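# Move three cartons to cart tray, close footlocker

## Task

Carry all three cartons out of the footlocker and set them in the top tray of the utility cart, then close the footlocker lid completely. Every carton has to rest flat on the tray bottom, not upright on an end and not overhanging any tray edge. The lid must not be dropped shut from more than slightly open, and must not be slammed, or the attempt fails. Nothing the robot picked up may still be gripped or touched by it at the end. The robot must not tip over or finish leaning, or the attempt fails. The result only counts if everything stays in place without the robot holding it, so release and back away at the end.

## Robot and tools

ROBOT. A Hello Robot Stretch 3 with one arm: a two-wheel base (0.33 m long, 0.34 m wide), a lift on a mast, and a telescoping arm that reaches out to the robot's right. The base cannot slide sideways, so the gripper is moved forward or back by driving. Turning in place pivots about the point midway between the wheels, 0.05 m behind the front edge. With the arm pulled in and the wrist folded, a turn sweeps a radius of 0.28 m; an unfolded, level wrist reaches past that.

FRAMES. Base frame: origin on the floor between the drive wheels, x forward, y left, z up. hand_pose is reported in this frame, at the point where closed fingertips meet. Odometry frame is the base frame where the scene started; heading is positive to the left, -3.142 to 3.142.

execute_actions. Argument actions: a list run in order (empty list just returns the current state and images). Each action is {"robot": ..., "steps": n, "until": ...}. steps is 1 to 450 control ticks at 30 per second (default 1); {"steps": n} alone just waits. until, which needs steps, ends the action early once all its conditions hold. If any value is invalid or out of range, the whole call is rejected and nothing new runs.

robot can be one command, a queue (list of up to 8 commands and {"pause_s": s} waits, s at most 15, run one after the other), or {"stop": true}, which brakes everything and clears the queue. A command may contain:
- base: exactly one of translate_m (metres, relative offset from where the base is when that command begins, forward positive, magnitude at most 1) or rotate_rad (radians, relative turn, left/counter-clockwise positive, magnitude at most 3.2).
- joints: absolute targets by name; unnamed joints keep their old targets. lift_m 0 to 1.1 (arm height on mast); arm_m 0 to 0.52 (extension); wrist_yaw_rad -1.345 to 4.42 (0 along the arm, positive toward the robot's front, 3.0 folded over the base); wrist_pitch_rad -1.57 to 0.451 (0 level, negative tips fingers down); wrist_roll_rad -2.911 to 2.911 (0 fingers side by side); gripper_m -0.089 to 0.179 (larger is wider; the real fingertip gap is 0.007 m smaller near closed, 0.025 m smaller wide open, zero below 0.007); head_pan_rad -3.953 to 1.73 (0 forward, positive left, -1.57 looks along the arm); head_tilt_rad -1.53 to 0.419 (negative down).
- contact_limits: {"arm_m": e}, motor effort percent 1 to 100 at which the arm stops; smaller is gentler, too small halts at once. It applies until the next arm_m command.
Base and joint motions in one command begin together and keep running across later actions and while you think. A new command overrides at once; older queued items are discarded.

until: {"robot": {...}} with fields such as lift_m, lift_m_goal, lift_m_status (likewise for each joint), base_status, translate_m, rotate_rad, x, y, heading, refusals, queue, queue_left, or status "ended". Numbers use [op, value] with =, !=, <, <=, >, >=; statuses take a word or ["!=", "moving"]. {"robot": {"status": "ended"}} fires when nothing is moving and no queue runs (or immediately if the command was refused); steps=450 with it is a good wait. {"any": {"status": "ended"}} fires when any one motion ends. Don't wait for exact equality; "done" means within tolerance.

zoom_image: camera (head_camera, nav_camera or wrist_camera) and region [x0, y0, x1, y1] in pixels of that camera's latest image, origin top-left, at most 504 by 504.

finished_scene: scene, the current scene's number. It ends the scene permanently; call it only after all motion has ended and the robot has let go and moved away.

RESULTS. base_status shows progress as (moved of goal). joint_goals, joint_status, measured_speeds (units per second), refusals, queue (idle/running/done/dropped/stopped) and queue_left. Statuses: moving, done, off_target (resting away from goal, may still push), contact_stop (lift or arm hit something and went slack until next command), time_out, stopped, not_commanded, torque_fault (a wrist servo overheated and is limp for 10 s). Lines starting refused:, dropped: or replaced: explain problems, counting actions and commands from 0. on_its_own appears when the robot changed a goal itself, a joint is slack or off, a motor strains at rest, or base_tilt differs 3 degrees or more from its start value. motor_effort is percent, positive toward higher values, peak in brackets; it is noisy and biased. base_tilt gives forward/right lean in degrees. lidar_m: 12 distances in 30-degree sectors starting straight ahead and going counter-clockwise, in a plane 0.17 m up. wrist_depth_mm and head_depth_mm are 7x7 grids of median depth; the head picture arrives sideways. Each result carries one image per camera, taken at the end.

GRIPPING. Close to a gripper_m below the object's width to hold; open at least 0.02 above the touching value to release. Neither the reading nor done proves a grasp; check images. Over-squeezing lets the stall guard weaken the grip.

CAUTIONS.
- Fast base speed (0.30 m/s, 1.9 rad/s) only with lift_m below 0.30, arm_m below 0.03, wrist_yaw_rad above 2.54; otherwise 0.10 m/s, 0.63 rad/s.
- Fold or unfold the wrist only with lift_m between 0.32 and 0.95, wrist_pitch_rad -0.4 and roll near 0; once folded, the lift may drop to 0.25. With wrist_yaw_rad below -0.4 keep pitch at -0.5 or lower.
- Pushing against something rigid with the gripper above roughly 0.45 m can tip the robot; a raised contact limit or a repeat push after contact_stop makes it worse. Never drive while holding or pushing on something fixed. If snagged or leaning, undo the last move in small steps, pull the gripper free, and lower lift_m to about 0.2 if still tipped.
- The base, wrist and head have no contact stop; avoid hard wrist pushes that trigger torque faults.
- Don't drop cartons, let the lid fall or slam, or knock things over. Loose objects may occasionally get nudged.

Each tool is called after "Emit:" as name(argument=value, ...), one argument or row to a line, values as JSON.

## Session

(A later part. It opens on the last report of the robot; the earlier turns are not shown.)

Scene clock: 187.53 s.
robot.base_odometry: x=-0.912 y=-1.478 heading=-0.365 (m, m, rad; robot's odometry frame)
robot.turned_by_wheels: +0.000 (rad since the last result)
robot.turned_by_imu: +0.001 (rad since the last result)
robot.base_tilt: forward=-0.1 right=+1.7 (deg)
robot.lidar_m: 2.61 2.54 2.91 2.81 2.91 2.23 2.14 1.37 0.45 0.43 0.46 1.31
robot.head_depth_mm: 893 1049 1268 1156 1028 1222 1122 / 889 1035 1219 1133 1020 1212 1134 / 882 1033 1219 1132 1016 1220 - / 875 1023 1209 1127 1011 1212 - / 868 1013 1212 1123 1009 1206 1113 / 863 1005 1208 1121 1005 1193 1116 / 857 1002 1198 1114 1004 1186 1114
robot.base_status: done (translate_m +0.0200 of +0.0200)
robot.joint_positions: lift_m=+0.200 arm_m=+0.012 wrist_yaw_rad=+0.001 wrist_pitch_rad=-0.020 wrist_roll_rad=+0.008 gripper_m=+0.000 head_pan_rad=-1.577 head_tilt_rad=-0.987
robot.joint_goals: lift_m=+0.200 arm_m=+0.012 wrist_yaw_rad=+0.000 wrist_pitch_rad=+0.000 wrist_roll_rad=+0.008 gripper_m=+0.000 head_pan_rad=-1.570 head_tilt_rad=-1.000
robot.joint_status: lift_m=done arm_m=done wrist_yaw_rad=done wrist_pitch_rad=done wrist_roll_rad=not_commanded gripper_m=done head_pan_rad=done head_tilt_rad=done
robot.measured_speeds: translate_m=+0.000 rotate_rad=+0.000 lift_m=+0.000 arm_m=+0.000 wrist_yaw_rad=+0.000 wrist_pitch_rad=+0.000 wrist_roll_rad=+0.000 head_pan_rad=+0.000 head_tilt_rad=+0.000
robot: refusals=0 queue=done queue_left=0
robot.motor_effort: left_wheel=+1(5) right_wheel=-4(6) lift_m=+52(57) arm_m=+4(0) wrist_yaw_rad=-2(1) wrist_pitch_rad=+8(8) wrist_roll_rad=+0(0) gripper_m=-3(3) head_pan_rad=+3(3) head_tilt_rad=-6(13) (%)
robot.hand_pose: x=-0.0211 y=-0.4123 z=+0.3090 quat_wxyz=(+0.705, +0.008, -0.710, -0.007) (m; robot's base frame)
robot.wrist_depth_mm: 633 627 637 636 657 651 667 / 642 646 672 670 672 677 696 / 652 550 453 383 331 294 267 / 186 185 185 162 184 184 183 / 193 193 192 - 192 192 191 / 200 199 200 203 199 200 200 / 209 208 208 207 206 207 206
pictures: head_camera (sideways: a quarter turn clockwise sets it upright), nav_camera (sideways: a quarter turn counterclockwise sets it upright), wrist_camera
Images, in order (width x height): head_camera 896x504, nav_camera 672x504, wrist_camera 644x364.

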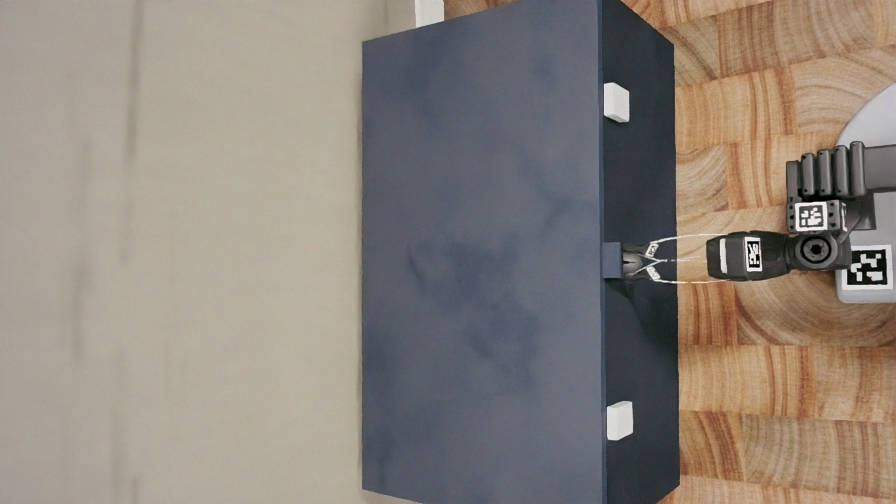

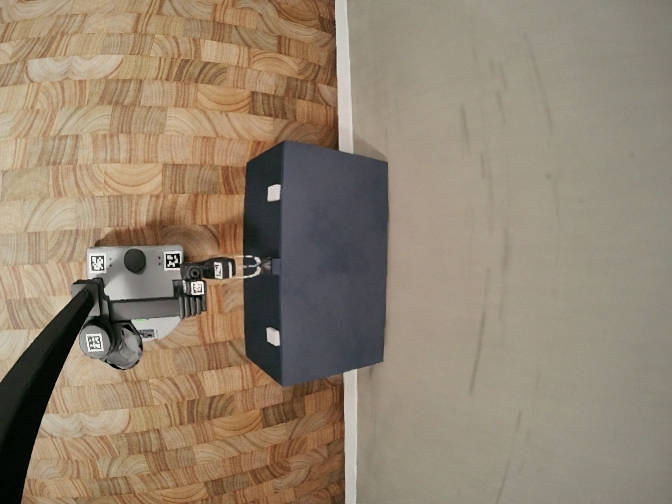

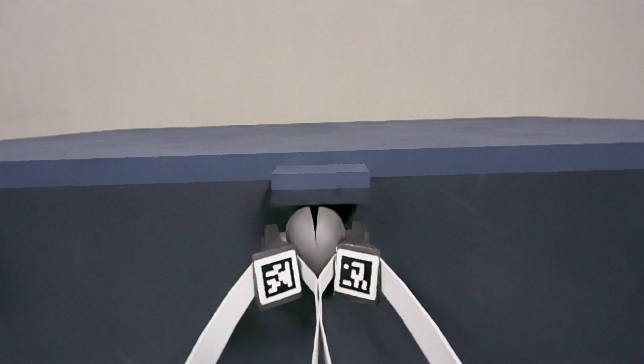

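Emit:
execute_actions(
  actions=[
    {"robot":{"joints":{"arm_m":0.04},"contact_limits":{"arm_m":15}},"steps":450,"until":{"robot":{"status":"ended"}}},
  ],
)

Scene clock: 193.40 s.
robot.base_odometry: x=-0.912 y=-1.478 heading=-0.365 (m, m, rad; robot's odometry frame)
robot.turned_by_wheels: +0.000 (rad since the last result)
robot.turned_by_imu: +0.001 (rad since the last result)
robot.base_tilt: forward=+0.0 right=+1.6 (deg)
robot.lidar_m: 2.60 2.55 2.93 2.82 2.90 2.23 2.14 1.37 0.47 0.46 0.48 1.31
robot.head_depth_mm: 892 1046 1247 1149 1038 1239 1128 / 886 1040 1222 1130 1036 1218 1134 / 880 1029 1220 1126 1032 1218 - / 875 1026 1212 1124 1028 1205 - / 869 1021 1208 1123 1027 1214 1111 / 867 1011 1202 1119 1023 1212 1112 / 859 997 1203 1114 1020 1203 1114
robot.base_status: done (translate_m +0.0200 of +0.0200)
robot.joint_positions: lift_m=+0.200 arm_m=+0.039 wrist_yaw_rad=-0.002 wrist_pitch_rad=-0.021 wrist_roll_rad=+0.008 gripper_m=+0.000 head_pan_rad=-1.577 head_tilt_rad=-0.988
robot.joint_goals: lift_m=+0.200 arm_m=+0.040 wrist_yaw_rad=+0.000 wrist_pitch_rad=+0.000 wrist_roll_rad=+0.008 gripper_m=+0.000 head_pan_rad=-1.570 head_tilt_rad=-1.000
robot.joint_status: lift_m=done arm_m=done wrist_yaw_rad=done wrist_pitch_rad=done wrist_roll_rad=not_commanded gripper_m=done head_pan_rad=done head_tilt_rad=done
robot.measured_speeds: translate_m=+0.000 rotate_rad=+0.000 lift_m=+0.000 arm_m=+0.000 wrist_yaw_rad=+0.000 wrist_pitch_rad=+0.000 wrist_roll_rad=+0.000 head_pan_rad=+0.000 head_tilt_rad=+0.000
robot: refusals=0 queue=done queue_left=0
robot.motor_effort: left_wheel=+0(1) right_wheel=-2(5) lift_m=+51(53) arm_m=+9(11) wrist_yaw_rad=+1(4) wrist_pitch_rad=+9(10) wrist_roll_rad=+0(0) gripper_m=-2(2) head_pan_rad=+3(2) head_tilt_rad=-6(5) (%)
robot.contact_limits: arm_m 15 (drawing in: default 20, maximum 32; extending or still: default 26, maximum 43)
robot.hand_pose: x=-0.0218 y=-0.4397 z=+0.3087 quat_wxyz=(+0.705, +0.007, -0.710, -0.008) (m; robot's base frame)
robot.wrist_depth_mm: 596 602 602 621 627 626 629 / 621 624 638 629 631 658 656 / 630 525 430 367 321 286 257 / 181 181 179 157 180 181 179 / 188 189 187 - 187 188 185 / 195 195 194 198 193 194 193 / 204 204 203 202 203 201 201
pictures: head_camera (sideways: a quarter turn clockwise sets it upright), nav_camera (sideways: a quarter turn counterclockwise sets it upright), wrist_camera
Images, in order (width x height): head_camera 896x504, nav_camera 672x504, wrist_camera 644x364.

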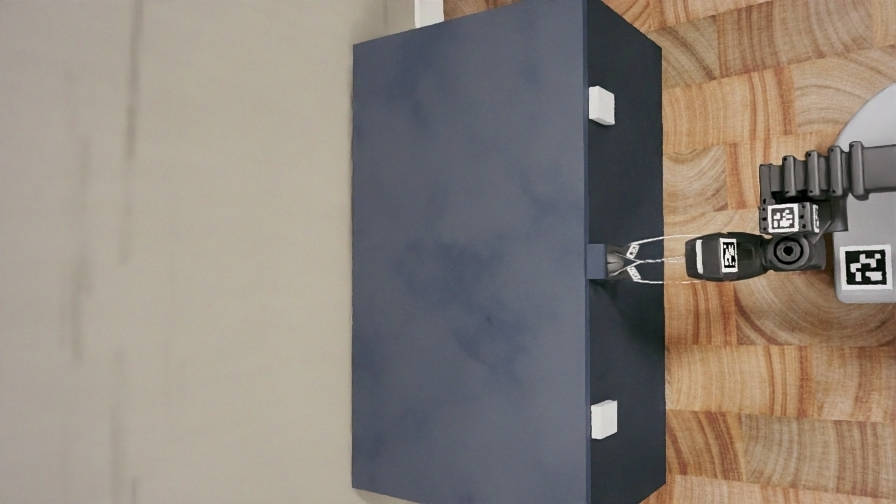

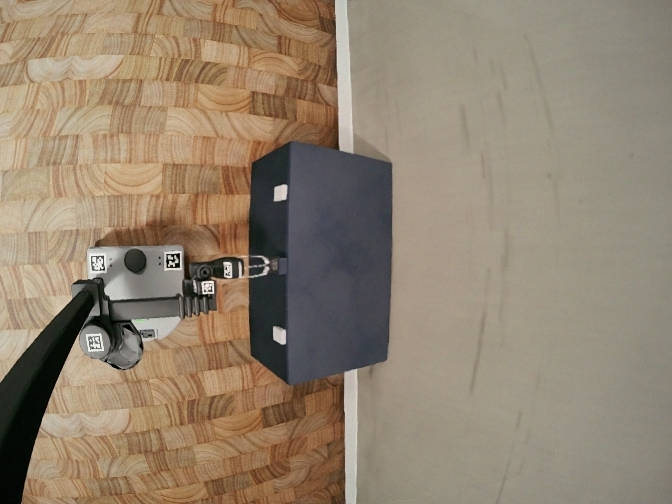

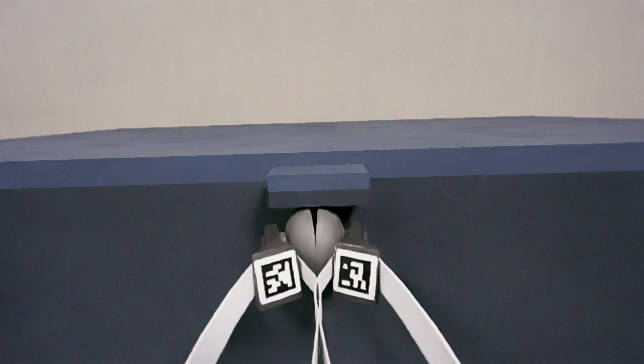

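Emit:
execute_actions(
  actions=[
    {"robot":[{"joints":{"arm_m":0.036}},{"joints":{"lift_m":0.28}}],"steps":450,"until":{"robot":{"status":"ended"}}},
  ],
)

Scene clock: 203.63 s.
robot.base_odometry: x=-0.912 y=-1.478 heading=-0.365 (m, m, rad; robot's odometry frame)
robot.turned_by_wheels: +0.000 (rad since the last result)
robot.turned_by_imu: +0.001 (rad since the last result)
robot.base_tilt: forward=+0.0 right=+1.6 (deg)
robot.lidar_m: 2.61 2.55 2.92 2.82 2.90 2.23 2.14 1.36 0.49 0.47 0.49 1.30
robot.head_depth_mm: 893 1047 1241 1116 1033 1239 1122 / 887 1041 1219 1116 1030 1237 1130 / 884 1029 1213 1113 1028 1234 - / 876 1022 1213 1109 1021 1245 - / 872 1017 1204 1104 1020 1222 1117 / 864 1007 1200 1099 1019 1218 1116 / 859 1002 1199 1101 1015 1205 1108
robot.base_status: done (translate_m +0.0200 of +0.0200)
robot.joint_positions: lift_m=+0.279 arm_m=+0.035 wrist_yaw_rad=-0.014 wrist_pitch_rad=-0.109 wrist_roll_rad=+0.008 gripper_m=+0.000 head_pan_rad=-1.577 head_tilt_rad=-0.988
robot.joint_goals: lift_m=+0.280 arm_m=+0.036 wrist_yaw_rad=+0.000 wrist_pitch_rad=+0.000 wrist_roll_rad=+0.008 gripper_m=+0.000 head_pan_rad=-1.570 head_tilt_rad=-1.000
robot.joint_status: lift_m=done arm_m=done wrist_yaw_rad=done wrist_pitch_rad=done wrist_roll_rad=not_commanded gripper_m=done head_pan_rad=done head_tilt_rad=done
robot.measured_speeds: translate_m=+0.000 rotate_rad=+0.000 lift_m=+0.000 arm_m=+0.000 wrist_yaw_rad=+0.000 wrist_pitch_rad=+0.000 wrist_roll_rad=+0.000 head_pan_rad=+0.000 head_tilt_rad=+0.000
robot: refusals=0 queue=done queue_left=0
robot.on_its_own: wrist_yaw_rad is at rest, and its effort (+16) is outside its rest range (-12 to +12); wrist_pitch_rad is at rest, and its effort (+45) is outside its rest range (-20 to +32)
robot.motor_effort: left_wheel=-2(1) right_wheel=+4(4) lift_m=+57(78) arm_m=+5(11) wrist_yaw_rad=+16(16) wrist_pitch_rad=+45(100) wrist_roll_rad=+0(0) gripper_m=-2(3) head_pan_rad=+3(3) head_tilt_rad=-6(5) (%)
robot.hand_pose: x=-0.0251 y=-0.4325 z=+0.3662 quat_wxyz=(+0.703, +0.034, -0.709, -0.044) (m; robot's base frame)
robot.wrist_depth_mm: 576 589 597 615 617 626 636 / 613 603 623 629 653 667 656 / 630 635 641 588 541 506 674 / 254 245 238 229 224 215 214 / 215 607 223 - 684 225 227 / 219 221 222 - 228 232 229 / 232 232 239 240 243 246 251
pictures: head_camera (sideways: a quarter turn clockwise sets it upright), nav_camera (sideways: a quarter turn counterclockwise sets it upright), wrist_camera
Images, in order (width x height): head_camera 896x504, nav_camera 672x504, wrist_camera 644x364.

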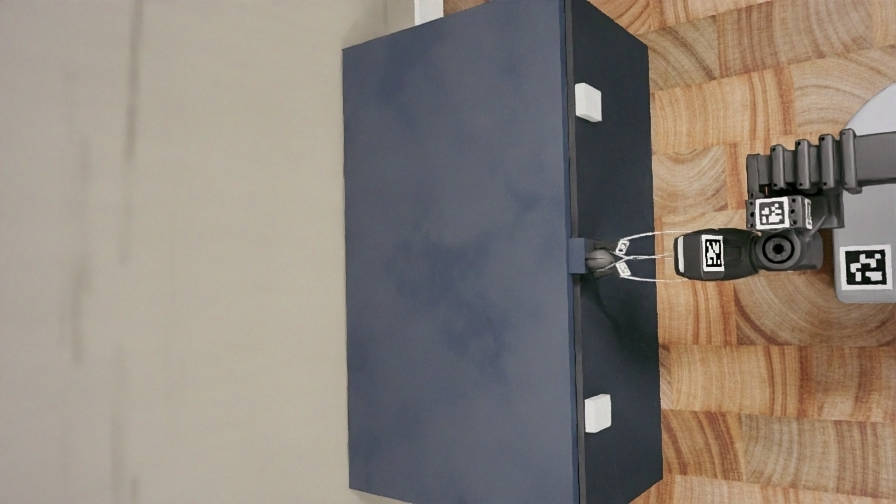

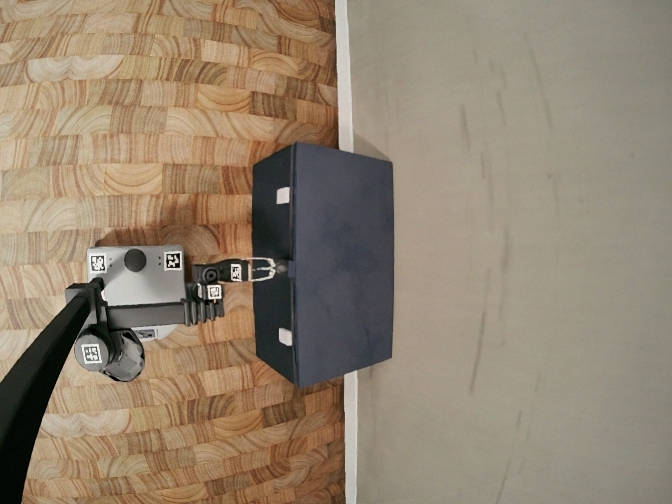

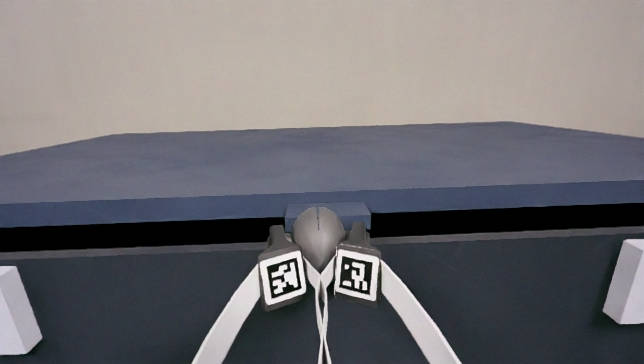

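Emit:
execute_actions(
  actions=[
    {"robot":[{"joints":{"lift_m":0.25}},{"joints":{"lift_m":0.225}},{"joints":{"arm_m":0.0}},{"joints":{"gripper_m":0.095}},{"joints":{"arm_m":0.04}}],"steps":450,"until":{"robot":{"status":"ended"}}},
  ],
)

Scene clock: 232.60 s.
robot.base_odometry: x=-0.912 y=-1.478 heading=-0.365 (m, m, rad; robot's odometry frame)
robot.turned_by_wheels: +0.000 (rad since the last result)
robot.turned_by_imu: +0.002 (rad since the last result)
robot.base_tilt: forward=+0.0 right=+1.6 (deg)
robot.lidar_m: 2.61 2.55 2.92 2.81 2.91 2.24 2.14 1.37 0.50 0.48 0.49 1.30
robot.head_depth_mm: 892 1047 1248 1135 1055 1245 1121 / 883 1043 1217 1134 1054 1236 1136 / 879 1032 1216 1129 1051 1231 - / 875 1024 1211 1124 1037 1256 - / 870 1017 1213 1118 1039 1226 1110 / 865 1005 1199 1118 1023 1217 1114 / 858 1000 1202 1111 1019 1204 1109
robot.base_status: done (translate_m +0.0200 of +0.0200)
robot.joint_positions: lift_m=+0.225 arm_m=+0.040 wrist_yaw_rad=-0.002 wrist_pitch_rad=-0.017 wrist_roll_rad=+0.008 gripper_m=+0.095 head_pan_rad=-1.577 head_tilt_rad=-0.988
robot.joint_goals: lift_m=+0.225 arm_m=+0.040 wrist_yaw_rad=+0.000 wrist_pitch_rad=+0.000 wrist_roll_rad=+0.008 gripper_m=+0.095 head_pan_rad=-1.570 head_tilt_rad=-1.000
robot.joint_status: lift_m=done arm_m=done wrist_yaw_rad=done wrist_pitch_rad=done wrist_roll_rad=not_commanded gripper_m=done head_pan_rad=done head_tilt_rad=done
robot.measured_speeds: translate_m=+0.000 rotate_rad=+0.000 lift_m=+0.000 arm_m=+0.000 wrist_yaw_rad=+0.000 wrist_pitch_rad=+0.000 wrist_roll_rad=+0.000 head_pan_rad=+0.000 head_tilt_rad=+0.000
robot: refusals=0 queue=done queue_left=0
robot.motor_effort: left_wheel=+1(3) right_wheel=-3(7) lift_m=+26(58) arm_m=+3(9) wrist_yaw_rad=+2(26) wrist_pitch_rad=+7(46) wrist_roll_rad=+0(0) gripper_m=+0(79) head_pan_rad=+3(3) head_tilt_rad=-7(5) (%)
robot.hand_pose: x=-0.0219 y=-0.4404 z=+0.3356 quat_wxyz=(+0.705, +0.006, -0.710, -0.007) (m; robot's base frame)
robot.wrist_depth_mm: 594 603 620 604 620 631 631 / 617 627 628 622 645 646 666 / 627 632 648 655 672 670 674 / 257 247 236 227 217 210 208 / 201 204 206 205 208 211 215 / 208 210 214 215 219 220 223 / 217 220 222 224 225 228 231
pictures: head_camera (sideways: a quarter turn clockwise sets it upright), nav_camera (sideways: a quarter turn counterclockwise sets it upright), wrist_camera
Images, in order (width x height): head_camera 896x504, nav_camera 672x504, wrist_camera 644x364.

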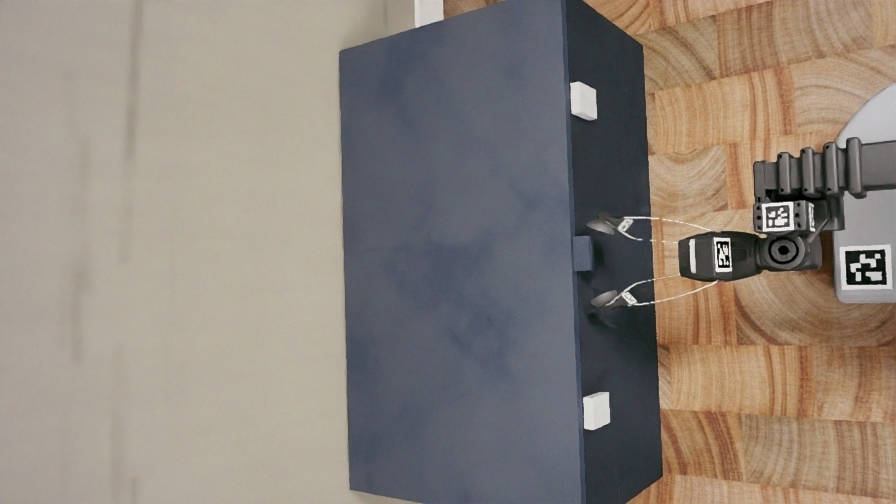

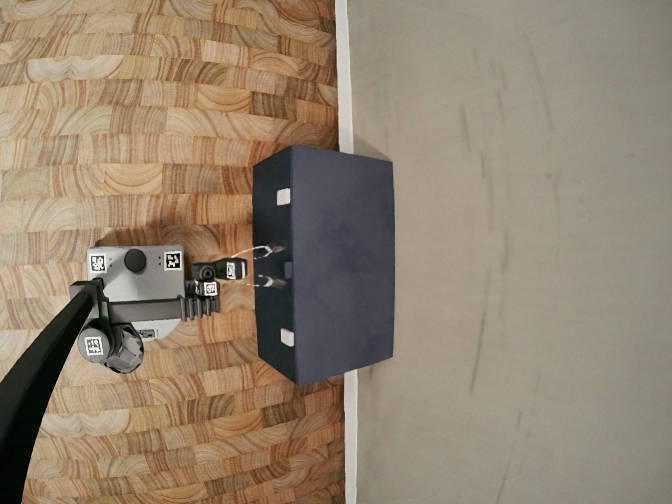

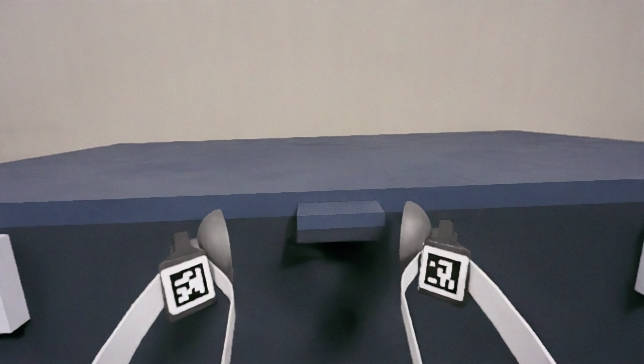

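Emit:
execute_actions(
  actions=[
    {"robot":[{"base":{"translate_m":-0.013},"joints":{"gripper_m":0.08}},{"joints":{"arm_m":0.06}}],"steps":450,"until":{"robot":{"status":"ended"}}},
  ],
)

Scene clock: 241.70 s.
robot.base_odometry: x=-0.924 y=-1.473 heading=-0.365 (m, m, rad; robot's odometry frame)
robot.turned_by_wheels: +0.000 (rad since the last result)
robot.turned_by_imu: +0.001 (rad since the last result)
robot.base_tilt: forward=-0.1 right=+1.7 (deg)
robot.lidar_m: 2.62 2.55 2.92 2.81 2.90 2.22 2.13 1.37 0.50 0.48 0.49 1.31
robot.head_depth_mm: 893 1046 1246 1153 1057 1236 1122 / 889 1039 1220 1134 1050 1240 1132 / 884 1029 1216 1130 1052 1252 - / 875 1022 1213 1130 1038 1254 1131 / 868 1015 1205 1115 1050 1226 1117 / 866 1008 1207 1112 1039 1217 1107 / 859 1002 1196 1117 1021 1204 1108
robot.base_status: done (translate_m -0.0130 of -0.0130)
robot.joint_positions: lift_m=+0.225 arm_m=+0.059 wrist_yaw_rad=-0.002 wrist_pitch_rad=-0.018 wrist_roll_rad=+0.008 gripper_m=+0.080 head_pan_rad=-1.577 head_tilt_rad=-0.988
robot.joint_goals: lift_m=+0.225 arm_m=+0.060 wrist_yaw_rad=+0.000 wrist_pitch_rad=+0.000 wrist_roll_rad=+0.008 gripper_m=+0.080 head_pan_rad=-1.570 head_tilt_rad=-1.000
robot.joint_status: lift_m=done arm_m=done wrist_yaw_rad=done wrist_pitch_rad=done wrist_roll_rad=not_commanded gripper_m=done head_pan_rad=done head_tilt_rad=done
robot.measured_speeds: translate_m=+0.000 rotate_rad=+0.000 lift_m=+0.000 arm_m=+0.000 wrist_yaw_rad=+0.000 wrist_pitch_rad=+0.000 wrist_roll_rad=+0.000 head_pan_rad=+0.000 head_tilt_rad=+0.000
robot: refusals=0 queue=done queue_left=0
robot.motor_effort: left_wheel=+1(3) right_wheel=-3(8) lift_m=+26(27) arm_m=+7(8) wrist_yaw_rad=+3(2) wrist_pitch_rad=+7(7) wrist_roll_rad=+0(0) gripper_m=-1(60) head_pan_rad=+3(3) head_tilt_rad=-5(6) (%)
robot.hand_pose: x=-0.0220 y=-0.4600 z=+0.3354 quat_wxyz=(+0.705, +0.006, -0.710, -0.007) (m; robot's base frame)
robot.wrist_depth_mm: 579 579 598 603 595 618 608 / 595 588 605 620 636 635 639 / 613 624 622 626 635 644 660 / 256 244 235 225 216 208 200 / 182 183 184 163 187 190 192 / 188 190 194 194 197 197 200 / 196 197 199 202 203 206 209
pictures: head_camera (sideways: a quarter turn clockwise sets it upright), nav_camera (sideways: a quarter turn counterclockwise sets it upright), wrist_camera
Images, in order (width x height): head_camera 896x504, nav_camera 672x504, wrist_camera 644x364.

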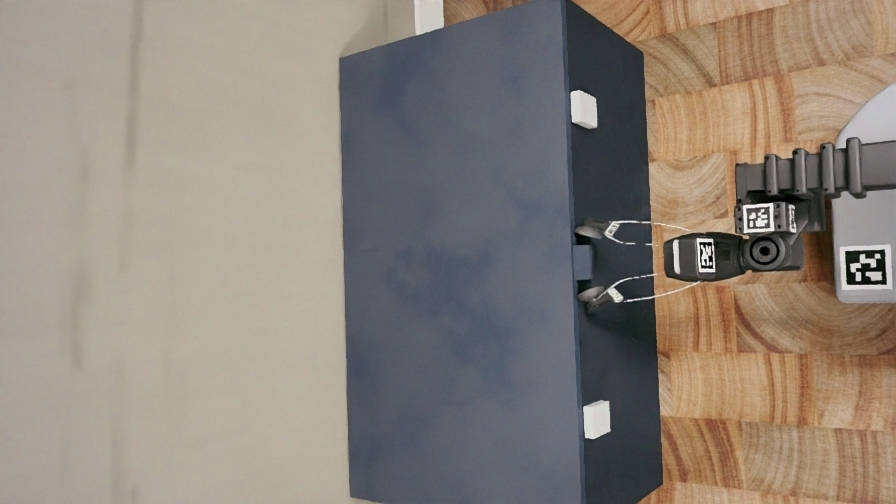

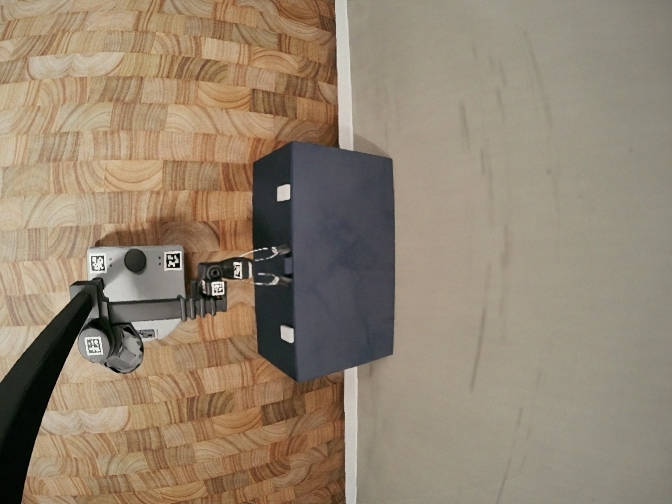

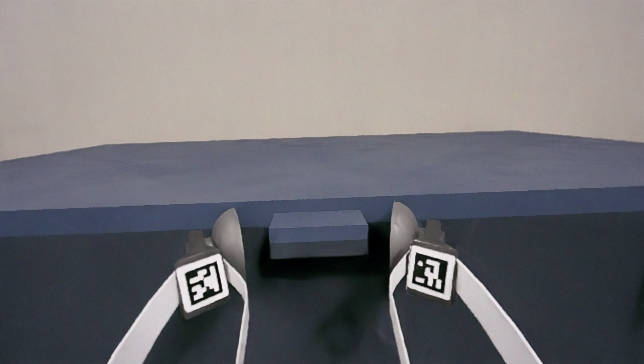

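Close and try pulling the locker out.

Emit:
execute_actions(
  actions=[
    {"robot":[{"joints":{"gripper_m":0.0}},{"joints":{"arm_m":0.0}}],"steps":450,"until":{"robot":{"status":"ended"}}},
  ],
)

Scene clock: 248.40 s.
robot.base_odometry: x=-0.924 y=-1.473 heading=-0.365 (m, m, rad; robot's odometry frame)
robot.turned_by_wheels: +0.000 (rad since the last result)
robot.turned_by_imu: +0.001 (rad since the last result)
robot.base_tilt: forward=+0.0 right=+1.6 (deg)
robot.lidar_m: 2.62 2.56 2.93 2.81 2.92 2.23 2.13 1.37 0.50 0.48 0.50 1.31
robot.head_depth_mm: 892 1041 1244 1157 1055 1243 1121 / 886 1040 1224 1130 1051 1234 1135 / 884 1032 1214 1125 1050 1231 - / 880 1020 1210 1124 1045 1249 - / 866 1017 1210 1122 1041 1225 1112 / 863 1007 1205 1116 1042 1224 1116 / 858 1000 1200 1116 1026 1208 1110
robot.base_status: done (translate_m -0.0130 of -0.0130)
robot.joint_positions: lift_m=+0.225 arm_m=+0.000 wrist_yaw_rad=-0.002 wrist_pitch_rad=-0.022 wrist_roll_rad=+0.008 gripper_m=+0.000 head_pan_rad=-1.577 head_tilt_rad=-0.988
robot.joint_goals: lift_m=+0.225 arm_m=+0.000 wrist_yaw_rad=+0.000 wrist_pitch_rad=+0.000 wrist_roll_rad=+0.008 gripper_m=+0.000 head_pan_rad=-1.570 head_tilt_rad=-1.000
robot.joint_status: lift_m=done arm_m=done wrist_yaw_rad=done wrist_pitch_rad=done wrist_roll_rad=not_commanded gripper_m=done head_pan_rad=done head_tilt_rad=done
robot.measured_speeds: translate_m=+0.000 rotate_rad=+0.000 lift_m=+0.000 arm_m=+0.000 wrist_yaw_rad=+0.000 wrist_pitch_rad=+0.000 wrist_roll_rad=+0.000 head_pan_rad=+0.000 head_tilt_rad=+0.000
robot: refusals=0 queue=done queue_left=0
robot.motor_effort: left_wheel=+0(1) right_wheel=-2(5) lift_m=+28(28) arm_m=-3(8) wrist_yaw_rad=+2(8) wrist_pitch_rad=+9(10) wrist_roll_rad=+0(0) gripper_m=-2(96) head_pan_rad=+3(3) head_tilt_rad=-6(6) (%)
robot.hand_pose: x=-0.0220 y=-0.4010 z=+0.3344 quat_wxyz=(+0.705, +0.007, -0.710, -0.009) (m; robot's base frame)
robot.wrist_depth_mm: 643 626 648 656 658 675 676 / 660 654 668 666 669 688 711 / 672 671 683 700 691 636 717 / 251 241 243 242 246 248 249 / 242 244 247 - 253 257 249 / 251 256 259 264 262 271 272 / 262 265 270 274 274 280 283
pictures: head_camera (sideways: a quarter turn clockwise sets it upright), nav_camera (sideways: a quarter turn counterclockwise sets it upright), wrist_camera
Images, in order (width x height): head_camera 896x504, nav_camera 672x504, wrist_camera 644x364.

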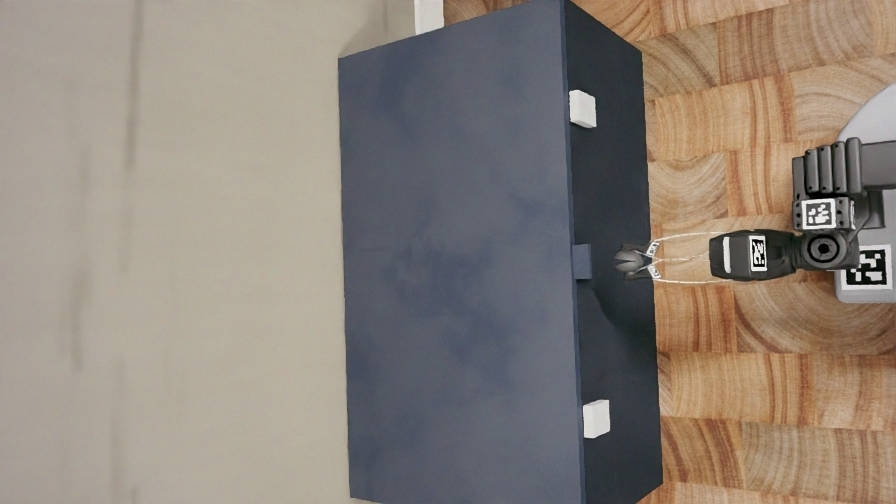

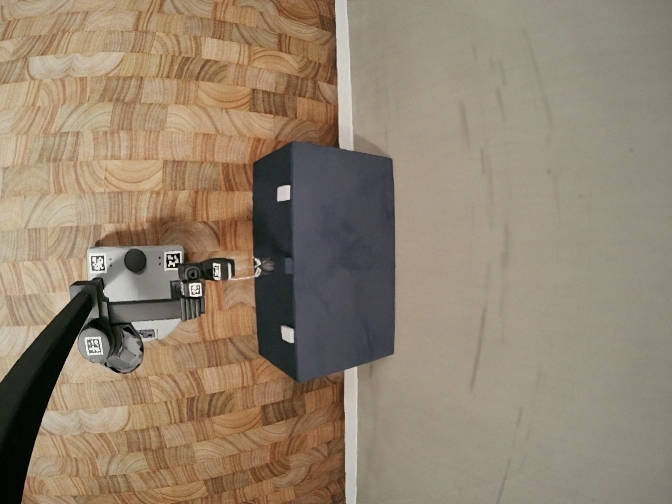

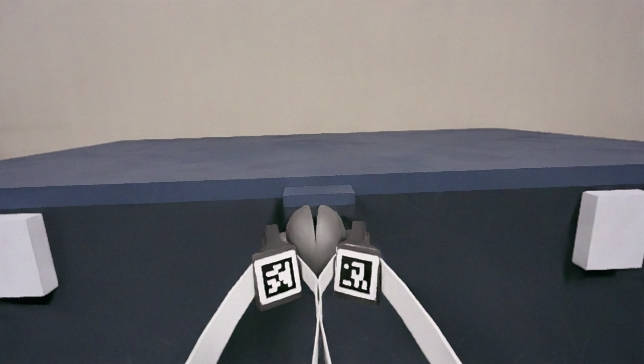

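Emit:
execute_actions(
  actions=[
    {"robot":[{"joints":{"lift_m":0.10,"wrist_pitch_rad":0.4}},{"joints":{"arm_m":0.07}}],"steps":450,"until":{"robot":{"status":"ended"}}},
  ],
)

Scene clock: 261.20 s.
robot.base_odometry: x=-0.924 y=-1.473 heading=-0.365 (m, m, rad; robot's odometry frame)
robot.turned_by_wheels: +0.000 (rad since the last result)
robot.turned_by_imu: +0.001 (rad since the last result)
robot.base_tilt: forward=-0.1 right=+1.6 (deg)
robot.lidar_m: 2.62 2.56 2.92 2.82 2.91 2.22 2.13 1.36 0.50 0.48 0.50 1.31
robot.head_depth_mm: 892 1047 1243 1154 1065 1236 1123 / 886 1041 1217 1125 1057 1231 1141 / 883 1031 1215 1124 1052 1235 - / 877 1022 1211 1127 1035 1260 1132 / 871 1014 1209 1120 1043 1231 1119 / 861 1010 1203 1119 1045 1221 1113 / 859 996 1191 1114 1025 1210 1108
robot.base_status: done (translate_m -0.0130 of -0.0130)
robot.joint_positions: lift_m=+0.100 arm_m=+0.069 wrist_yaw_rad=-0.004 wrist_pitch_rad=+0.378 wrist_roll_rad=+0.008 gripper_m=+0.000 head_pan_rad=-1.577 head_tilt_rad=-0.988
robot.joint_goals: lift_m=+0.100 arm_m=+0.070 wrist_yaw_rad=+0.000 wrist_pitch_rad=+0.400 wrist_roll_rad=+0.008 gripper_m=+0.000 head_pan_rad=-1.570 head_tilt_rad=-1.000
robot.joint_status: lift_m=done arm_m=done wrist_yaw_rad=done wrist_pitch_rad=done wrist_roll_rad=not_commanded gripper_m=done head_pan_rad=done head_tilt_rad=done
robot.measured_speeds: translate_m=+0.000 rotate_rad=+0.000 lift_m=+0.000 arm_m=+0.000 wrist_yaw_rad=+0.000 wrist_pitch_rad=+0.000 wrist_roll_rad=+0.000 head_pan_rad=+0.000 head_tilt_rad=+0.000
robot: refusals=0 queue=done queue_left=0
robot.motor_effort: left_wheel=+0(0) right_wheel=+0(2) lift_m=+31(36) arm_m=+8(12) wrist_yaw_rad=+4(5) wrist_pitch_rad=+9(10) wrist_roll_rad=+0(0) gripper_m=-3(3) head_pan_rad=+3(3) head_tilt_rad=-5(5) (%)
robot.hand_pose: x=-0.0225 y=-0.4610 z=+0.3113 quat_wxyz=(+0.692, -0.134, -0.697, +0.132) (m; robot's base frame)
robot.wrist_depth_mm: 720 734 733 749 731 746 758 / 669 708 725 709 720 732 734 / 697 672 678 689 699 715 719 / 417 191 191 169 196 197 198 / 184 186 187 - 189 191 192 / 180 179 181 181 185 186 187 / 174 175 177 178 179 180 181
pictures: head_camera (sideways: a quarter turn clockwise sets it upright), nav_camera (sideways: a quarter turn counterclockwise sets it upright), wrist_camera
Images, in order (width x height): head_camera 896x504, nav_camera 672x504, wrist_camera 644x364.

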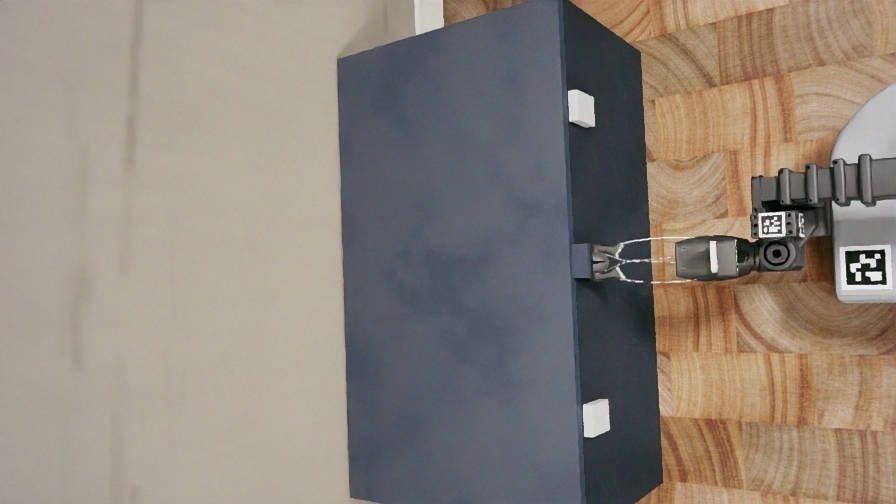

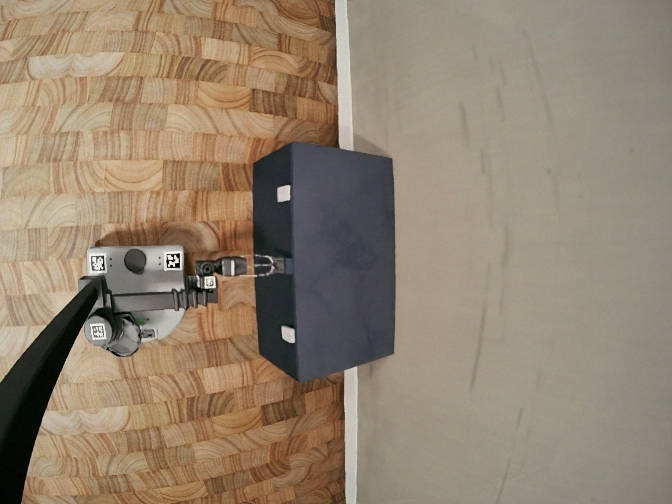

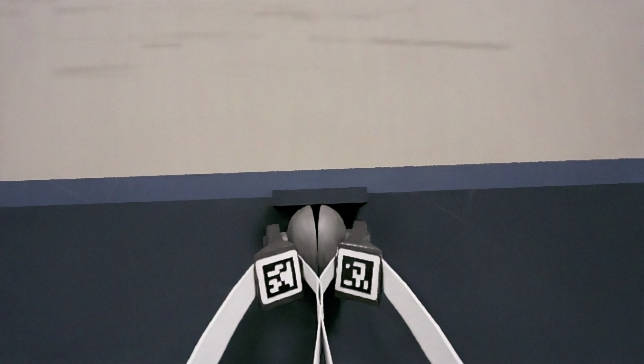

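Emit:
execute_actions(
  actions=[
    {"robot":[{"joints":{"lift_m":0.085}},{"joints":{"arm_m":0.078}},{"joints":{"lift_m":0.15}}],"steps":450,"until":{"robot":{"status":"ended"}}},
  ],
)

Scene clock: 270.53 s.
robot.base_odometry: x=-0.924 y=-1.473 heading=-0.365 (m, m, rad; robot's odometry frame)
robot.turned_by_wheels: +0.000 (rad since the last result)
robot.turned_by_imu: +0.001 (rad since the last result)
robot.base_tilt: forward=-0.1 right=+1.6 (deg)
robot.lidar_m: 2.62 2.55 2.92 2.81 2.89 2.22 2.13 1.36 0.51 0.48 0.50 1.31
robot.head_depth_mm: 892 1050 1247 1142 1090 1238 1123 / 889 1040 1219 1125 1049 1239 1137 / 879 1032 1209 1112 1057 1252 - / 874 1027 1211 1112 1029 1251 1126 / 869 1013 1204 1108 1027 1219 1116 / 862 1008 1200 1105 1025 1218 1112 / 861 1003 1197 1105 1021 1210 1112
robot.base_status: done (translate_m -0.0130 of -0.0130)
robot.joint_positions: lift_m=+0.149 arm_m=+0.076 wrist_yaw_rad=-0.007 wrist_pitch_rad=+0.272 wrist_roll_rad=+0.008 gripper_m=+0.000 head_pan_rad=-1.577 head_tilt_rad=-0.988
robot.joint_goals: lift_m=+0.150 arm_m=+0.078 wrist_yaw_rad=+0.000 wrist_pitch_rad=+0.400 wrist_roll_rad=+0.008 gripper_m=+0.000 head_pan_rad=-1.570 head_tilt_rad=-1.000
robot.joint_status: lift_m=done arm_m=done wrist_yaw_rad=done wrist_pitch_rad=done wrist_roll_rad=not_commanded gripper_m=done head_pan_rad=done head_tilt_rad=done
robot.measured_speeds: translate_m=+0.000 rotate_rad=+0.000 lift_m=+0.000 arm_m=+0.000 wrist_yaw_rad=+0.000 wrist_pitch_rad=+0.000 wrist_roll_rad=+0.000 head_pan_rad=+0.000 head_tilt_rad=+0.000
robot: refusals=0 queue=done queue_left=0
robot.on_its_own: arm_m is at rest, and its effort (+15) is outside its rest range (-14 to +14); wrist_pitch_rad is at rest, and its effort (+52) is outside its rest range (-20 to +32)
robot.motor_effort: left_wheel=-2(3) right_wheel=+3(5) lift_m=+69(65) arm_m=+15(24) wrist_yaw_rad=+7(8) wrist_pitch_rad=+52(53) wrist_roll_rad=+0(0) gripper_m=-2(6) head_pan_rad=+3(3) head_tilt_rad=-5(5) (%)
robot.hand_pose: x=-0.0231 y=-0.4746 z=+0.3334 quat_wxyz=(+0.698, -0.098, -0.703, +0.094) (m; robot's base frame)
robot.wrist_depth_mm: 641 650 682 668 661 696 674 / 646 652 655 657 670 661 692 / 642 640 641 651 669 663 658 / 403 186 188 165 191 193 195 / 181 182 183 - 188 189 192 / 178 178 180 - 185 186 188 / 175 176 178 179 181 183 185
pictures: head_camera (sideways: a quarter turn clockwise sets it upright), nav_camera (sideways: a quarter turn counterclockwise sets it upright), wrist_camera
Images, in order (width x height): head_camera 896x504, nav_camera 672x504, wrist_camera 644x364.

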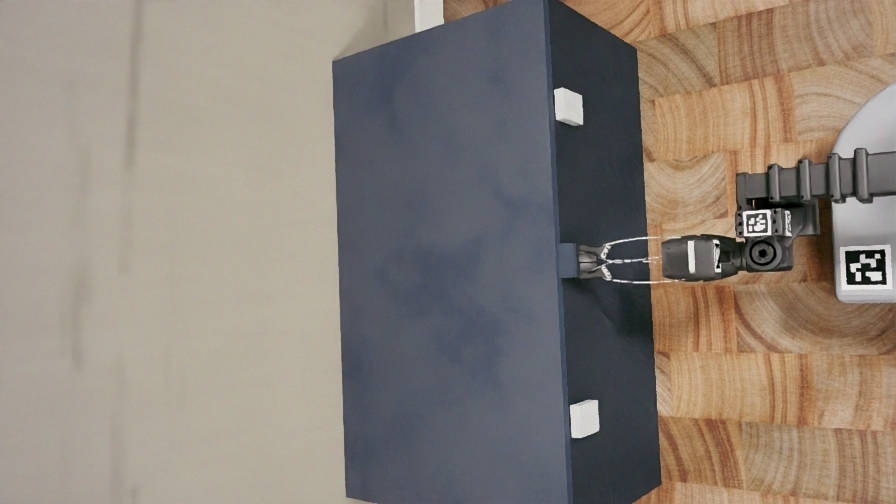

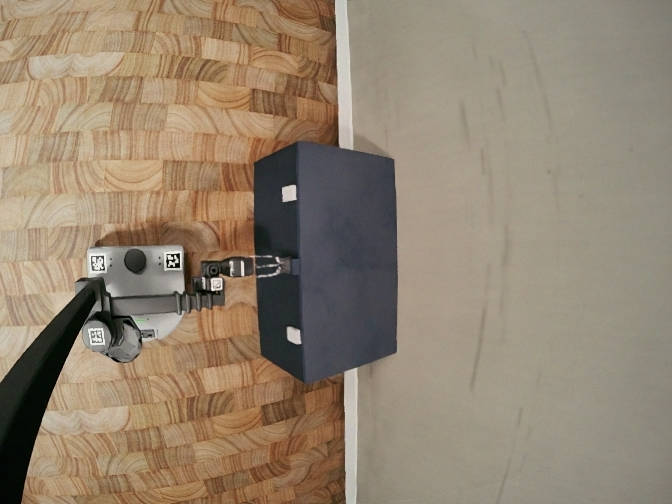

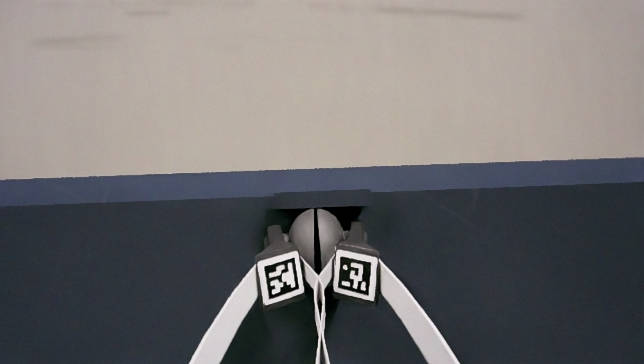

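Emit:
execute_actions(
  actions=[
    {"robot":[{"joints":{"arm_m":0.066}}],"steps":450,"until":{"robot":{"status":"ended"}}},
    {"steps":10},
  ],
)

Scene clock: 278.20 s.
robot.base_odometry: x=-0.924 y=-1.473 heading=-0.365 (m, m, rad; robot's odometry frame)
robot.turned_by_wheels: +0.000 (rad since the last result)
robot.turned_by_imu: +0.001 (rad since the last result)
robot.base_tilt: forward=+0.0 right=+1.6 (deg)
robot.lidar_m: 2.62 2.57 2.92 2.82 2.91 2.23 2.13 1.36 0.50 0.48 0.50 1.31
robot.head_depth_mm: 891 1050 1246 1154 1077 1239 1123 / 887 1046 1223 1130 1050 1233 1134 / 880 1030 1217 1119 1046 1238 - / 873 1023 1217 1121 1038 1262 1128 / 866 1019 1208 1118 1037 1231 1118 / 863 1004 1207 1115 1039 1219 1107 / 860 1003 1198 1115 1027 1212 1110
robot.base_status: done (translate_m -0.0130 of -0.0130)
robot.joint_positions: lift_m=+0.149 arm_m=+0.065 wrist_yaw_rad=-0.006 wrist_pitch_rad=+0.214 wrist_roll_rad=+0.008 gripper_m=+0.000 head_pan_rad=-1.577 head_tilt_rad=-0.988
robot.joint_goals: lift_m=+0.150 arm_m=+0.066 wrist_yaw_rad=+0.000 wrist_pitch_rad=+0.400 wrist_roll_rad=+0.008 gripper_m=+0.000 head_pan_rad=-1.570 head_tilt_rad=-1.000
robot.joint_status: lift_m=done arm_m=done wrist_yaw_rad=done wrist_pitch_rad=done wrist_roll_rad=not_commanded gripper_m=done head_pan_rad=done head_tilt_rad=done
robot.measured_speeds: translate_m=+0.000 rotate_rad=+0.000 lift_m=+0.000 arm_m=+0.000 wrist_yaw_rad=+0.000 wrist_pitch_rad=+0.000 wrist_roll_rad=+0.000 head_pan_rad=+0.000 head_tilt_rad=+0.000
robot: refusals=0 queue=done queue_left=0
robot.on_its_own: wrist_pitch_rad is at rest, and its effort (+76) is outside its rest range (-20 to +32)
robot.motor_effort: left_wheel=-2(2) right_wheel=+2(3) lift_m=+68(69) arm_m=+5(14) wrist_yaw_rad=+7(8) wrist_pitch_rad=+76(77) wrist_roll_rad=+0(0) gripper_m=-2(1) head_pan_rad=+3(3) head_tilt_rad=-6(5) (%)
robot.hand_pose: x=-0.0231 y=-0.4659 z=+0.3186 quat_wxyz=(+0.701, -0.077, -0.705, +0.073) (m; robot's base frame)
robot.wrist_depth_mm: 617 635 639 641 664 670 660 / 624 654 642 658 674 668 651 / 638 630 652 651 662 671 663 / 404 182 185 162 189 192 192 / 181 182 184 - 188 190 192 / 180 182 183 - 188 190 192 / 180 182 184 186 187 190 192
pictures: head_camera (sideways: a quarter turn clockwise sets it upright), nav_camera (sideways: a quarter turn counterclockwise sets it upright), wrist_camera
Images, in order (width x height): head_camera 896x504, nav_camera 672x504, wrist_camera 644x364.

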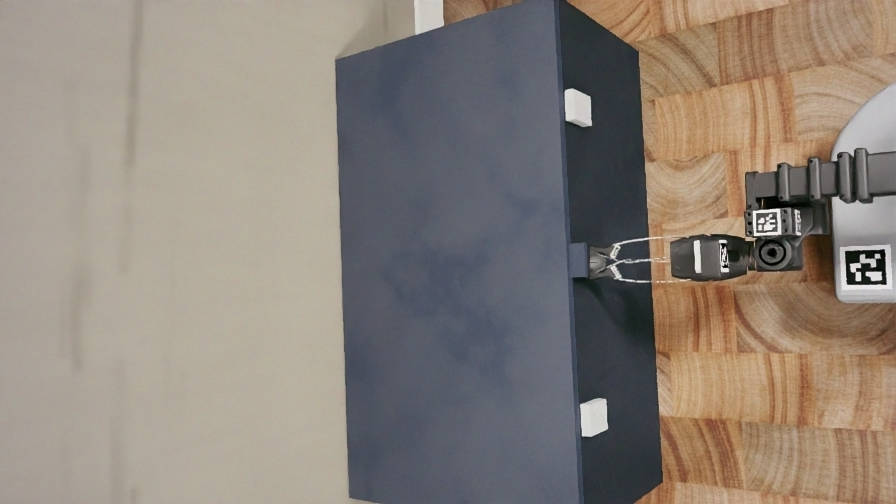

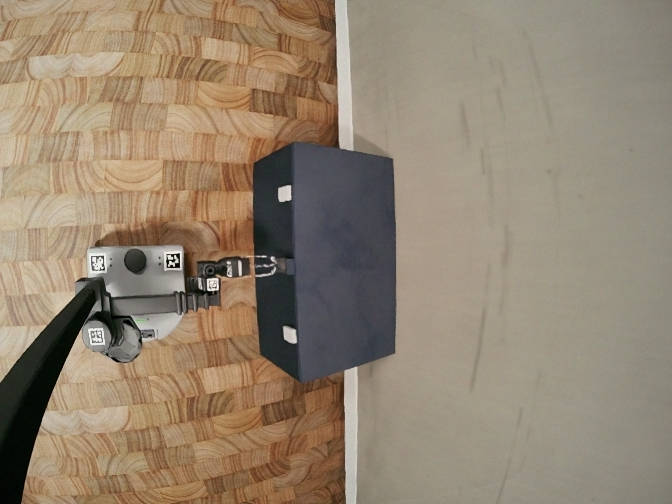

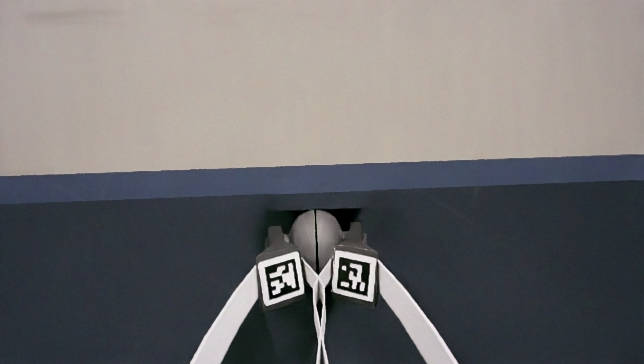

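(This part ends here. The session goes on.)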